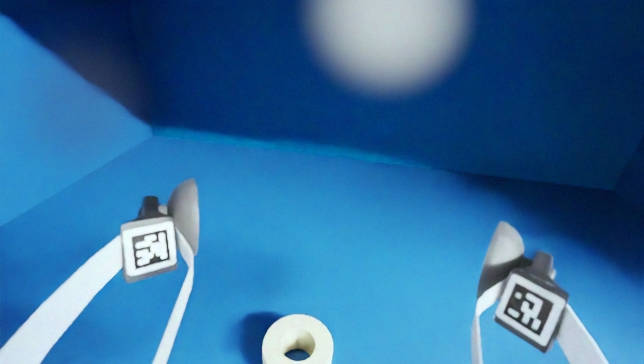

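Emit:
execute_actions --actions '[{"joints":{"arm_m":0,"lift_m":0.9,"wrist_pitch_rad":-0.4}}]' --cameras '[]'

Emit:
execute_actions --actions '[{"joints":{"wrist_yaw_rad":3.0}}]' --cameras '[]'

Emit:
execute_actions --actions '[{"base":{"translate_m":-0.5},"joints":{"lift_m":0.25}}]' --cameras '[]'

Emit:
execute_actions --actions '[{"base":{"translate_m":-1}}]' --cameras '[]'

Emit:
execute_actions --actions '[{"base":{"translate_m":-0.6}}]' --cameras '[]'

Emit:
execute_actions --actions '[{"base":{"rotate_rad":1.57},"joints":{"head_pan_rad":-0.8}}]' --cameras '["nav_camera"]'

Scene clock: 93.57 s.
base_odometry: x=+1.312 y=+1.904 heading=+0.960 (m, m, rad; odometry frame)
turned_by_wheels: +0.000 (rad since the last result)
turned_by_imu: -0.001 (rad since the last result)
base_tilt: forward=-0.2 right=+0.9 (deg)
lidar_m: 0.38 0.39 0.45 0.43 0.45 0.61 3.36 0.70 0.71 0.94 0.55 0.40
head_depth_mm: 773 494 831 864 870 569 919 / 789 513 853 879 850 540 945 / 804 532 869 898 834 554 935 / 821 553 886 917 821 550 960 / 830 571 909 937 807 542 988 / 663 593 769 807 757 561 913 / 540 549 610 632 651 560 713
base_status: not commanded
joint_positions: lift_m=+0.900 arm_m=+0.001 wrist_yaw_rad=+0.001 wrist_pitch_rad=-0.414 wrist_roll_rad=+0.019 gripper_m=+0.150 head_pan_rad=-1.293 head_tilt_rad=-0.211
joint_status: all done
motor_effort: left_wheel=+3(3) right_wheel=-2(2) lift_m=+21(28) arm_m=-3(7) wrist_yaw_rad=+0(3) wrist_pitch_rad=+5(9) wrist_roll_rad=+0(0) gripper_m=+0(0) head_pan_rad=-2(2) head_tilt_rad=+4(4) (%)
hand_pose: x=-0.0213 y=-0.3703 z=+0.9137 quat_wxyz=(+0.686, +0.145, -0.698, -0.147) (m; base frame)
wrist_depth_mm: 230 227 223 218 231 258 293 / 387 513 715 691 223 216 208 / 391 557 795 771 738 719 611 / 401 564 837 827 814 794 593 / 416 518 687 694 720 742 584 / 442 552 568 584 602 - 559 / 522 533 509 508 521 514 510
pictures: none
No camera images: the call's "cameras" was empty. Leave "cameras" out to get every camera's image.

Scene clock: 96.07 s.
base_odometry: x=+1.312 y=+1.904 heading=+0.960 (m, m, rad; odometry frame)
turned_by_wheels: +0.000 (rad since the last result)
turned_by_imu: +0.000 (rad since the last result)
base_tilt: forward=-0.2 right=+0.8 (deg)
lidar_m: 0.38 0.40 0.45 0.43 0.45 0.61 3.36 0.70 0.71 0.93 0.55 0.40
head_depth_mm: 773 494 832 864 868 570 920 / 788 514 849 881 850 539 944 / 804 532 868 899 839 555 937 / 819 552 883 917 820 549 964 / 833 571 905 941 811 543 989 / 665 594 767 805 755 559 917 / 541 548 611 634 651 560 714
base_status: not commanded
joint_positions: lift_m=+0.900 arm_m=+0.000 wrist_yaw_rad=+2.998 wrist_pitch_rad=-0.414 wrist_roll_rad=+0.019 gripper_m=+0.150 head_pan_rad=-1.293 head_tilt_rad=-0.211
joint_status: all done
motor_effort: left_wheel=+2(3) right_wheel=-2(2) lift_m=+21(21) arm_m=-2(3) wrist_yaw_rad=+5(3) wrist_pitch_rad=+5(5) wrist_roll_rad=+0(0) gripper_m=+0(0) head_pan_rad=-2(2) head_tilt_rad=+4(4) (%)
hand_pose: x=+0.0110 y=+0.0771 z=+0.9137 quat_wxyz=(+0.196, +0.707, +0.094, +0.673) (m; base frame)
wrist_depth_mm: 422 428 429 436 436 442 429 / 467 470 474 483 482 485 421 / 513 518 524 531 537 539 424 / 585 578 594 594 606 576 418 / 658 651 678 682 693 634 418 / 762 792 823 800 800 - 415 / 931 914 956 947 925 635 388
pictures: none
No camera images: the call's "cameras" was empty. Leave "cameras" out to get every camera's image.

Scene clock: 102.80 s.
base_odometry: x=+1.026 y=+1.495 heading=+0.960 (m, m, rad; odometry frame)
turned_by_wheels: +0.000 (rad since the last result)
turned_by_imu: -0.001 (rad since the last result)
base_tilt: forward=-0.4 right=+0.8 (deg)
lidar_m: 0.88 0.61 0.44 0.42 0.44 0.59 2.85 1.07 0.99 0.49 0.98 0.92
head_depth_mm: 392 406 425 441 452 466 484 / 800 455 849 466 460 477 500 / 817 532 874 908 837 556 935 / 832 552 896 930 823 549 995 / 846 573 916 950 809 545 990 / 870 594 934 972 795 562 976 / 880 616 959 995 783 583 968
base_status: done
joint_positions: lift_m=+0.250 arm_m=+0.000 wrist_yaw_rad=+2.998 wrist_pitch_rad=-0.414 wrist_roll_rad=+0.019 gripper_m=+0.150 head_pan_rad=-1.293 head_tilt_rad=-0.211
joint_status: all done
motor_effort: left_wheel=+3(2) right_wheel=-2(5) lift_m=+22(24) arm_m=-3(2) wrist_yaw_rad=+3(3) wrist_pitch_rad=+5(5) wrist_roll_rad=+0(0) gripper_m=+0(0) head_pan_rad=-2(2) head_tilt_rad=+4(4) (%)
hand_pose: x=+0.0109 y=+0.0771 z=+0.2637 quat_wxyz=(+0.196, +0.707, +0.094, +0.673) (m; base frame)
wrist_depth_mm: 417 417 432 425 429 431 433 / 453 456 473 468 472 475 478 / 507 512 540 520 528 527 533 / 556 562 578 582 589 594 606 / 496 519 - 552 538 574 574 / - - - - 461 - 484 / - - - - 395 393 415
pictures: none
No camera images: the call's "cameras" was empty. Leave "cameras" out to get every camera's image.

Scene clock: 107.90 s.
base_odometry: x=+0.452 y=+0.675 heading=+0.961 (m, m, rad; odometry frame)
turned_by_wheels: +0.000 (rad since the last result)
turned_by_imu: +0.000 (rad since the last result)
base_tilt: forward=-0.3 right=+0.8 (deg)
lidar_m: 1.69 0.59 0.42 0.41 2.72 1.96 1.85 1.41 1.02 0.51 1.00 1.03
head_depth_mm: 817 845 875 904 935 970 1009 / 422 849 885 925 957 995 1031 / 827 440 455 471 491 512 626 / 849 551 911 948 820 553 964 / 866 573 934 973 808 570 987 / 883 593 952 992 796 590 979 / 902 617 977 1015 781 609 968
base_status: done
joint_positions: lift_m=+0.250 arm_m=+0.000 wrist_yaw_rad=+2.998 wrist_pitch_rad=-0.414 wrist_roll_rad=+0.019 gripper_m=+0.150 head_pan_rad=-1.293 head_tilt_rad=-0.211
joint_status: not commanded
motor_effort: left_wheel=+2(6) right_wheel=-1(7) lift_m=+22(22) arm_m=-2(3) wrist_yaw_rad=+1(3) wrist_pitch_rad=+5(5) wrist_roll_rad=+0(0) gripper_m=+0(0) head_pan_rad=-2(2) head_tilt_rad=+4(4) (%)
hand_pose: x=+0.0108 y=+0.0771 z=+0.2637 quat_wxyz=(+0.196, +0.707, +0.094, +0.673) (m; base frame)
wrist_depth_mm: - - - 639 411 410 417 / - - - 553 451 455 461 / 747 766 801 523 504 507 512 / 600 623 633 592 570 567 579 / 494 521 - 547 542 566 575 / - - - - 461 - 482 / - - - - 398 396 418
pictures: none
No camera images: the call's "cameras" was empty. Leave "cameras" out to get every camera's image.

Scene clock: 111.53 s.
base_odometry: x=+0.109 y=+0.183 heading=+0.961 (m, m, rad; odometry frame)
turned_by_wheels: +0.000 (rad since the last result)
turned_by_imu: +0.000 (rad since the last result)
base_tilt: forward=-0.2 right=+0.8 (deg)
lidar_m: 1.64 0.74 0.86 2.28 1.85 1.33 1.25 1.31 1.03 0.99 0.89 0.81
head_depth_mm: 826 853 879 912 943 981 1021 / 842 869 906 932 965 1007 1039 / 860 891 917 949 983 1029 1072 / 878 907 938 977 1008 1051 1090 / 894 924 959 997 1034 1073 1126 / 912 946 981 1021 1059 1101 1158 / 932 972 1001 1045 1083 1131 1183
base_status: done
joint_positions: lift_m=+0.250 arm_m=+0.000 wrist_yaw_rad=+2.999 wrist_pitch_rad=-0.414 wrist_roll_rad=+0.019 gripper_m=+0.150 head_pan_rad=-1.293 head_tilt_rad=-0.211
joint_status: not commanded
motor_effort: left_wheel=+3(5) right_wheel=-1(6) lift_m=+22(22) arm_m=-3(2) wrist_yaw_rad=+2(3) wrist_pitch_rad=+5(5) wrist_roll_rad=+0(0) gripper_m=+0(0) head_pan_rad=-2(2) head_tilt_rad=+4(4) (%)
hand_pose: x=+0.0108 y=+0.0771 z=+0.2637 quat_wxyz=(+0.196, +0.707, +0.094, +0.673) (m; base frame)
wrist_depth_mm: - - - - - - 700 / - - - - - - 697 / 759 767 822 843 866 875 684 / 602 613 644 653 662 689 654 / 495 525 - 546 547 567 566 / - - - - 461 - 478 / - - - - 394 395 414
pictures: none
No camera images: the call's "cameras" was empty. Leave "cameras" out to get every camera's image.

Scene clock: 113.73 s.
base_odometry: x=+0.109 y=+0.183 heading=+2.531 (m, m, rad; odometry frame)
turned_by_wheels: +1.570 (rad since the last result)
turned_by_imu: +1.575 (rad since the last result)
base_tilt: forward=-0.2 right=+0.8 (deg)
lidar_m: 2.23 1.85 1.34 1.25 1.30 1.03 0.99 0.90 0.81 1.68 0.74 0.86
head_depth_mm: 807 871 946 1038 1150 1293 1475 / 679 721 772 835 903 985 1092 / 640 662 687 712 745 799 865 / 694 713 734 753 780 799 825 / 758 777 805 828 856 887 918 / 836 858 888 921 951 987 1030 / 2636 1849 1904 1951 2021 2037 1580
base_status: done
joint_positions: lift_m=+0.250 arm_m=+0.000 wrist_yaw_rad=+2.999 wrist_pitch_rad=-0.414 wrist_roll_rad=+0.019 gripper_m=+0.150 head_pan_rad=-0.807 head_tilt_rad=-0.211
joint_status: all done
motor_effort: left_wheel=+0(6) right_wheel=+3(10) lift_m=+22(22) arm_m=-2(2) wrist_yaw_rad=+1(3) wrist_pitch_rad=+5(5) wrist_roll_rad=+0(0) gripper_m=+0(0) head_pan_rad=+2(22) head_tilt_rad=+5(4) (%)
hand_pose: x=+0.0108 y=+0.0771 z=+0.2637 quat_wxyz=(+0.196, +0.707, +0.094, +0.673) (m; base frame)
wrist_depth_mm: - - - - - - - / - - - - - - - / 743 763 821 840 863 911 941 / 594 616 641 645 670 693 720 / 494 521 - 556 544 577 573 / - - - - 457 - 482 / - - - - 395 394 413
pictures: nav_camera (sideways: a quarter turn counterclockwise sets it upright)
Images, in order (width x height): nav_camera 672x504.

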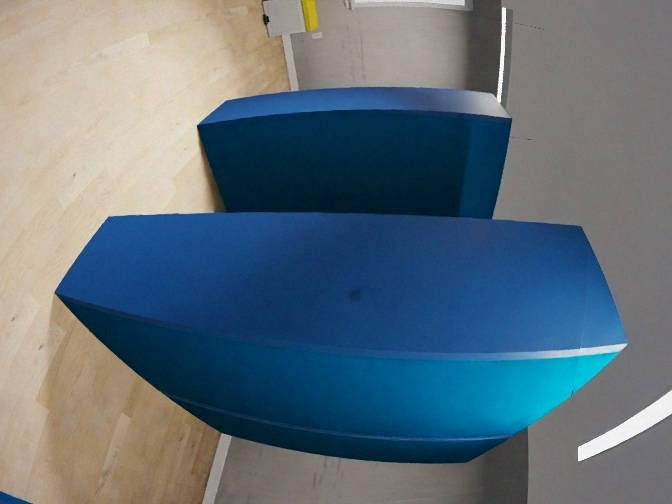

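Bay pitch ≈1.35 m.

Emit:
execute_actions --actions '[{"base":{"translate_m":1}}]' --cameras '[]'

Emit:
execute_actions --actions '[{"base":{"translate_m":0.4}}]' --cameras '[]'

Emit:
execute_actions --actions '[{"base":{"rotate_rad":-1.57},"joints":{"head_pan_rad":-0.3}}]' --cameras '[]'

Emit:
execute_actions --actions '[{"base":{"translate_m":1}}]' --cameras '["nav_camera"]'

Scene clock: 127.90 s.
base_odometry: x=-0.710 y=+0.757 heading=+2.530 (m, m, rad; odometry frame)
turned_by_wheels: +0.000 (rad since the last result)
turned_by_imu: -0.002 (rad since the last result)
base_tilt: forward=-0.2 right=+0.8 (deg)
lidar_m: 2.31 1.39 1.36 1.30 1.34 1.79 1.99 1.64 0.62 0.62 1.11 0.97
head_depth_mm: 2255 1751 1915 2087 2302 2263 1733 / 1417 1453 1559 1678 1817 1980 1714 / 1179 1241 1311 1400 1496 1601 1638 / 1034 1083 1139 1198 1283 1359 1438 / 920 962 1006 1053 1111 1173 1231 / 839 868 902 938 981 1029 1078 / 887 920 953 995 1031 1082 1129
base_status: done
joint_positions: lift_m=+0.250 arm_m=+0.000 wrist_yaw_rad=+2.999 wrist_pitch_rad=-0.414 wrist_roll_rad=+0.019 gripper_m=+0.150 head_pan_rad=-0.807 head_tilt_rad=-0.211
joint_status: not commanded
motor_effort: left_wheel=-1(4) right_wheel=+2(7) lift_m=+22(22) arm_m=-2(2) wrist_yaw_rad=+3(2) wrist_pitch_rad=+5(5) wrist_roll_rad=+0(0) gripper_m=+0(0) head_pan_rad=+2(2) head_tilt_rad=+4(4) (%)
hand_pose: x=+0.0108 y=+0.0771 z=+0.2637 quat_wxyz=(+0.196, +0.707, +0.094, +0.673) (m; base frame)
wrist_depth_mm: - - - - - - - / - - - - - - - / 753 771 835 839 881 899 947 / 593 614 643 658 668 679 706 / 494 520 - 545 539 567 564 / - - - - 459 - 482 / - - - - 394 397 411
pictures: none
No camera images: the call's "cameras" was empty. Leave "cameras" out to get every camera's image.

Scene clock: 130.97 s.
base_odometry: x=-1.038 y=+0.987 heading=+2.530 (m, m, rad; odometry frame)
turned_by_wheels: +0.000 (rad since the last result)
turned_by_imu: -0.001 (rad since the last result)
base_tilt: forward=-0.1 right=+0.8 (deg)
lidar_m: 1.92 1.40 1.11 1.31 1.36 1.83 2.39 0.86 0.81 1.58 0.69 0.82
head_depth_mm: 743 802 872 955 1056 1190 1358 / 621 664 710 763 829 905 1000 / 607 623 642 668 695 735 790 / 657 675 694 714 736 757 779 / 717 735 762 783 812 837 867 / 787 812 841 873 902 932 980 / 2369 2450 2538 2603 2704 2076 1586
base_status: done
joint_positions: lift_m=+0.250 arm_m=+0.000 wrist_yaw_rad=+2.999 wrist_pitch_rad=-0.414 wrist_roll_rad=+0.019 gripper_m=+0.150 head_pan_rad=-0.807 head_tilt_rad=-0.211
joint_status: not commanded
motor_effort: left_wheel=+0(4) right_wheel=+3(8) lift_m=+22(21) arm_m=-3(3) wrist_yaw_rad=+2(3) wrist_pitch_rad=+5(4) wrist_roll_rad=+0(0) gripper_m=+0(0) head_pan_rad=+2(2) head_tilt_rad=+4(4) (%)
hand_pose: x=+0.0108 y=+0.0771 z=+0.2637 quat_wxyz=(+0.196, +0.707, +0.094, +0.673) (m; base frame)
wrist_depth_mm: - - - - - - - / - - - - - - - / 751 768 825 836 870 903 900 / 599 605 641 649 669 692 715 / 499 522 - 543 542 575 572 / - - - - 459 - 484 / - - - - 394 394 411
pictures: none
No camera images: the call's "cameras" was empty. Leave "cameras" out to get every camera's image.

Scene clock: 133.23 s.
base_odometry: x=-1.038 y=+0.987 heading=+0.960 (m, m, rad; odometry frame)
turned_by_wheels: -1.570 (rad since the last result)
turned_by_imu: -1.575 (rad since the last result)
base_tilt: forward=-0.1 right=+0.9 (deg)
lidar_m: 1.52 0.70 0.82 1.92 1.34 1.10 1.31 1.35 1.83 2.38 0.85 0.81
head_depth_mm: 1319 1355 1412 1366 770 796 824 / 1396 1539 1597 1562 1082 1358 1018 / 1416 1492 1569 1592 1688 1352 1484 / 1410 1441 1512 1536 1626 1666 1581 / 2218 2274 2347 2449 2261 2086 1658 / 2147 2234 2328 2402 2492 2190 1648 / 2079 2141 2214 2330 2402 2160 1626
base_status: done
joint_positions: lift_m=+0.250 arm_m=+0.000 wrist_yaw_rad=+2.999 wrist_pitch_rad=-0.414 wrist_roll_rad=+0.019 gripper_m=+0.150 head_pan_rad=-0.307 head_tilt_rad=-0.211
joint_status: all done
motor_effort: left_wheel=+3(9) right_wheel=-2(7) lift_m=+22(21) arm_m=-2(2) wrist_yaw_rad=+1(3) wrist_pitch_rad=+5(5) wrist_roll_rad=+0(0) gripper_m=+0(0) head_pan_rad=+2(21) head_tilt_rad=+4(4) (%)
hand_pose: x=+0.0108 y=+0.0771 z=+0.2637 quat_wxyz=(+0.196, +0.707, +0.094, +0.673) (m; base frame)
wrist_depth_mm: - - - - - - 652 / - - - - - - 653 / 748 764 814 841 876 838 657 / 590 617 638 645 673 688 645 / 498 513 - 550 544 570 568 / - - - - 462 - 482 / - - - - 397 394 413
pictures: none
No camera images: the call's "cameras" was empty. Leave "cameras" out to get every camera's image.

Scene clock: 138.27 s.
base_odometry: x=-0.465 y=+1.806 heading=+0.961 (m, m, rad; odometry frame)
turned_by_wheels: +0.000 (rad since the last result)
turned_by_imu: -0.001 (rad since the last result)
base_tilt: forward=-0.2 right=+0.8 (deg)
lidar_m: 1.45 0.55 0.40 0.38 0.40 0.53 2.32 2.38 0.65 0.99 0.71 0.75
head_depth_mm: 1293 1339 1384 1375 814 1193 747 / 1394 1474 1549 1521 1008 1364 1018 / 1364 1411 1501 1513 1640 1345 1434 / 1340 1382 1447 1488 1559 1539 1581 / 1318 1357 1417 1477 1546 1612 1632 / 1260 1314 1354 1416 1479 1550 1591 / 1226 1259 1302 1364 1409 1473 1517
base_status: done
joint_positions: lift_m=+0.250 arm_m=+0.000 wrist_yaw_rad=+2.999 wrist_pitch_rad=-0.414 wrist_roll_rad=+0.019 gripper_m=+0.150 head_pan_rad=-0.307 head_tilt_rad=-0.210
joint_status: not commanded
motor_effort: left_wheel=+3(9) right_wheel=-1(5) lift_m=+22(22) arm_m=-3(3) wrist_yaw_rad=+3(2) wrist_pitch_rad=+5(5) wrist_roll_rad=+0(0) gripper_m=+0(0) head_pan_rad=+2(1) head_tilt_rad=+4(5) (%)
hand_pose: x=+0.0108 y=+0.0771 z=+0.2636 quat_wxyz=(+0.196, +0.707, +0.094, +0.673) (m; base frame)
wrist_depth_mm: 379 383 387 388 392 391 393 / 417 421 424 426 427 432 436 / 463 467 471 478 474 482 486 / 545 524 530 528 537 542 550 / 497 520 - 550 553 573 577 / - - - - 461 - 480 / - - - - 393 396 412
pictures: nav_camera (sideways: a quarter turn counterclockwise sets it upright)
Images, in order (width x height): nav_camera 672x504.

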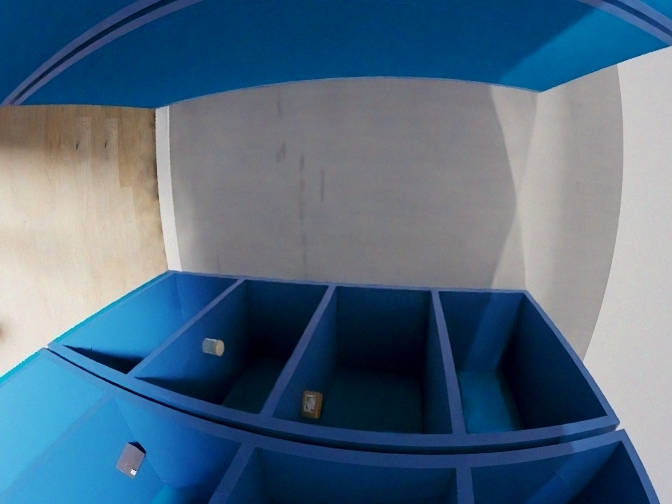

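Box on third shelf, far unit.

Emit:
execute_actions --actions '[{"base":{"translate_m":0.75},"joints":{"lift_m":0.9}}]' --cameras '[]'

Emit:
execute_actions --actions '[{"joints":{"wrist_yaw_rad":0,"wrist_pitch_rad":-0.25,"lift_m":1.08}}]' --cameras '["wrist_camera"]'

Scene clock: 158.30 s.
base_odometry: x=-0.035 y=+2.421 heading=+0.961 (m, m, rad; odometry frame)
turned_by_wheels: +0.000 (rad since the last result)
turned_by_imu: -0.002 (rad since the last result)
base_tilt: forward=-0.2 right=+0.9 (deg)
lidar_m: 0.70 0.57 0.41 0.40 0.41 0.55 2.71 1.24 0.55 0.68 0.94 0.73
head_depth_mm: 710 717 746 775 801 862 918 / 693 725 762 792 820 853 884 / 665 694 725 760 795 837 880 / 640 666 694 724 754 795 836 / 614 638 665 691 726 754 793 / 589 611 637 662 690 719 753 / 570 588 612 635 661 690 720
base_status: done
joint_positions: lift_m=+0.900 arm_m=+0.000 wrist_yaw_rad=+2.999 wrist_pitch_rad=-0.415 wrist_roll_rad=+0.019 gripper_m=+0.150 head_pan_rad=-0.307 head_tilt_rad=-0.210
joint_status: all done
motor_effort: left_wheel=+3(7) right_wheel=-2(5) lift_m=+31(32) arm_m=-3(2) wrist_yaw_rad=+2(2) wrist_pitch_rad=+5(5) wrist_roll_rad=+0(0) gripper_m=+0(0) head_pan_rad=+2(2) head_tilt_rad=+4(5) (%)
hand_pose: x=+0.0107 y=+0.0771 z=+0.9132 quat_wxyz=(+0.196, +0.707, +0.094, +0.673) (m; base frame)
wrist_depth_mm: 392 402 399 402 404 407 410 / 430 443 438 442 441 446 455 / 481 491 483 487 493 496 500 / 536 542 551 548 554 566 570 / 605 596 623 627 632 625 647 / 692 727 744 735 748 - 741 / 852 850 859 873 897 905 718
pictures: none
No camera images: the call's "cameras" was empty. Leave "cameras" out to get every camera's image.

Scene clock: 160.80 s.
base_odometry: x=-0.035 y=+2.421 heading=+0.961 (m, m, rad; odometry frame)
turned_by_wheels: +0.000 (rad since the last result)
turned_by_imu: +0.000 (rad since the last result)
base_tilt: forward=-0.1 right=+0.8 (deg)
lidar_m: 0.70 0.57 0.41 0.40 0.41 0.55 2.70 1.24 0.55 0.68 0.94 0.73
head_depth_mm: 707 718 744 775 801 863 918 / 696 727 761 793 821 851 887 / 664 696 725 758 797 836 882 / 637 664 694 724 757 795 834 / 612 638 664 691 722 757 794 / 589 613 637 662 692 722 755 / 569 590 612 635 663 689 719
base_status: not commanded
joint_positions: lift_m=+1.080 arm_m=+0.000 wrist_yaw_rad=+0.002 wrist_pitch_rad=-0.274 wrist_roll_rad=+0.019 gripper_m=+0.150 head_pan_rad=-0.307 head_tilt_rad=-0.210
joint_status: all done
motor_effort: left_wheel=+3(3) right_wheel=-2(2) lift_m=+31(34) arm_m=-3(3) wrist_yaw_rad=-2(4) wrist_pitch_rad=+8(9) wrist_roll_rad=+0(0) gripper_m=+0(0) head_pan_rad=+2(2) head_tilt_rad=+4(4) (%)
hand_pose: x=-0.0209 y=-0.3856 z=+1.1259 quat_wxyz=(+0.694, +0.097, -0.707, -0.097) (m; base frame)
wrist_depth_mm: 700 701 661 661 632 350 225 / 720 760 730 704 683 334 242 / 586 638 673 715 655 319 257 / 434 455 474 496 513 308 278 / 379 374 370 385 401 330 310 / 753 863 883 860 352 - 337 / 724 741 752 753 550 390 825
pictures: wrist_camera
Images, in order (width x height): wrist_camera 644x364.

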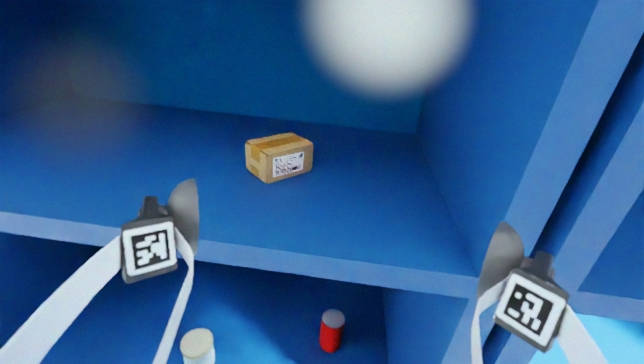

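Emit:
execute_actions --actions '[{"base":{"translate_m":0.06},"joints":{"arm_m":0.31}}]' --cameras '[]'

Emit:
execute_actions --actions '[{"joints":{"lift_m":1.0}}]' --cameras '["wrist_camera"]'

Scene clock: 172.97 s.
base_odometry: x=-0.001 y=+2.470 heading=+0.961 (m, m, rad; odometry frame)
turned_by_wheels: +0.000 (rad since the last result)
turned_by_imu: -0.001 (rad since the last result)
base_tilt: forward=-0.3 right=+1.0 (deg)
lidar_m: 0.64 0.58 0.42 0.40 0.41 0.56 2.76 1.30 0.57 0.91 0.85 0.67
head_depth_mm: 660 687 708 718 742 777 829 / 632 659 689 726 761 798 827 / 606 631 658 688 724 761 803 / 578 603 630 659 688 724 761 / 558 579 603 628 657 685 720 / 537 555 580 603 626 655 686 / 516 535 555 577 600 626 655
base_status: done
joint_positions: lift_m=+1.080 arm_m=+0.310 wrist_yaw_rad=+0.001 wrist_pitch_rad=-0.274 wrist_roll_rad=+0.019 gripper_m=+0.150 head_pan_rad=-0.307 head_tilt_rad=-0.210
joint_status: all done
motor_effort: left_wheel=+2(7) right_wheel=-1(4) lift_m=+31(31) arm_m=+3(5) wrist_yaw_rad=+0(2) wrist_pitch_rad=+8(8) wrist_roll_rad=+0(0) gripper_m=+0(0) head_pan_rad=+1(2) head_tilt_rad=+4(4) (%)
hand_pose: x=-0.0213 y=-0.6948 z=+1.1259 quat_wxyz=(+0.694, +0.096, -0.707, -0.098) (m; base frame)
wrist_depth_mm: 406 394 385 372 363 353 283 / 440 427 415 402 388 374 277 / 477 461 445 436 419 399 270 / 437 456 472 464 456 411 263 / 344 363 370 382 397 372 256 / 289 282 249 299 319 - 249 / 236 246 200 238 267 267 232
pictures: none
No camera images: the call's "cameras" was empty. Leave "cameras" out to get every camera's image.

Scene clock: 174.53 s.
base_odometry: x=-0.001 y=+2.470 heading=+0.961 (m, m, rad; odometry frame)
turned_by_wheels: +0.000 (rad since the last result)
turned_by_imu: +0.000 (rad since the last result)
base_tilt: forward=-0.3 right=+0.8 (deg)
lidar_m: 0.64 0.58 0.42 0.40 0.41 0.55 2.76 1.30 0.57 0.90 0.85 0.67
head_depth_mm: 663 687 707 718 743 777 827 / 632 660 691 725 762 797 830 / 605 632 657 689 724 761 800 / 580 604 629 657 691 721 757 / 556 580 603 630 657 687 722 / 537 557 578 601 627 655 684 / 517 535 556 578 602 626 655
base_status: not commanded
joint_positions: lift_m=+1.000 arm_m=+0.310 wrist_yaw_rad=+0.001 wrist_pitch_rad=-0.232 wrist_roll_rad=+0.034 gripper_m=+0.150 head_pan_rad=-0.307 head_tilt_rad=-0.210
joint_status: all done
motor_effort: left_wheel=+3(2) right_wheel=+0(1) lift_m=+18(28) arm_m=+3(4) wrist_yaw_rad=-1(2) wrist_pitch_rad=-6(8) wrist_roll_rad=-5(5) gripper_m=-1(2) head_pan_rad=+2(2) head_tilt_rad=+4(4) (%)
hand_pose: x=-0.0213 y=-0.6985 z=+1.0567 quat_wxyz=(+0.691, +0.081, -0.714, -0.083) (m; base frame)
wrist_depth_mm: 403 392 384 371 362 353 280 / 431 421 409 401 386 377 275 / 456 447 442 428 417 398 269 / 329 344 359 375 392 379 262 / 252 267 184 200 288 309 256 / 211 200 154 197 229 - 231 / 168 175 161 184 188 188 199
pictures: wrist_camera
Images, in order (width x height): wrist_camera 644x364.

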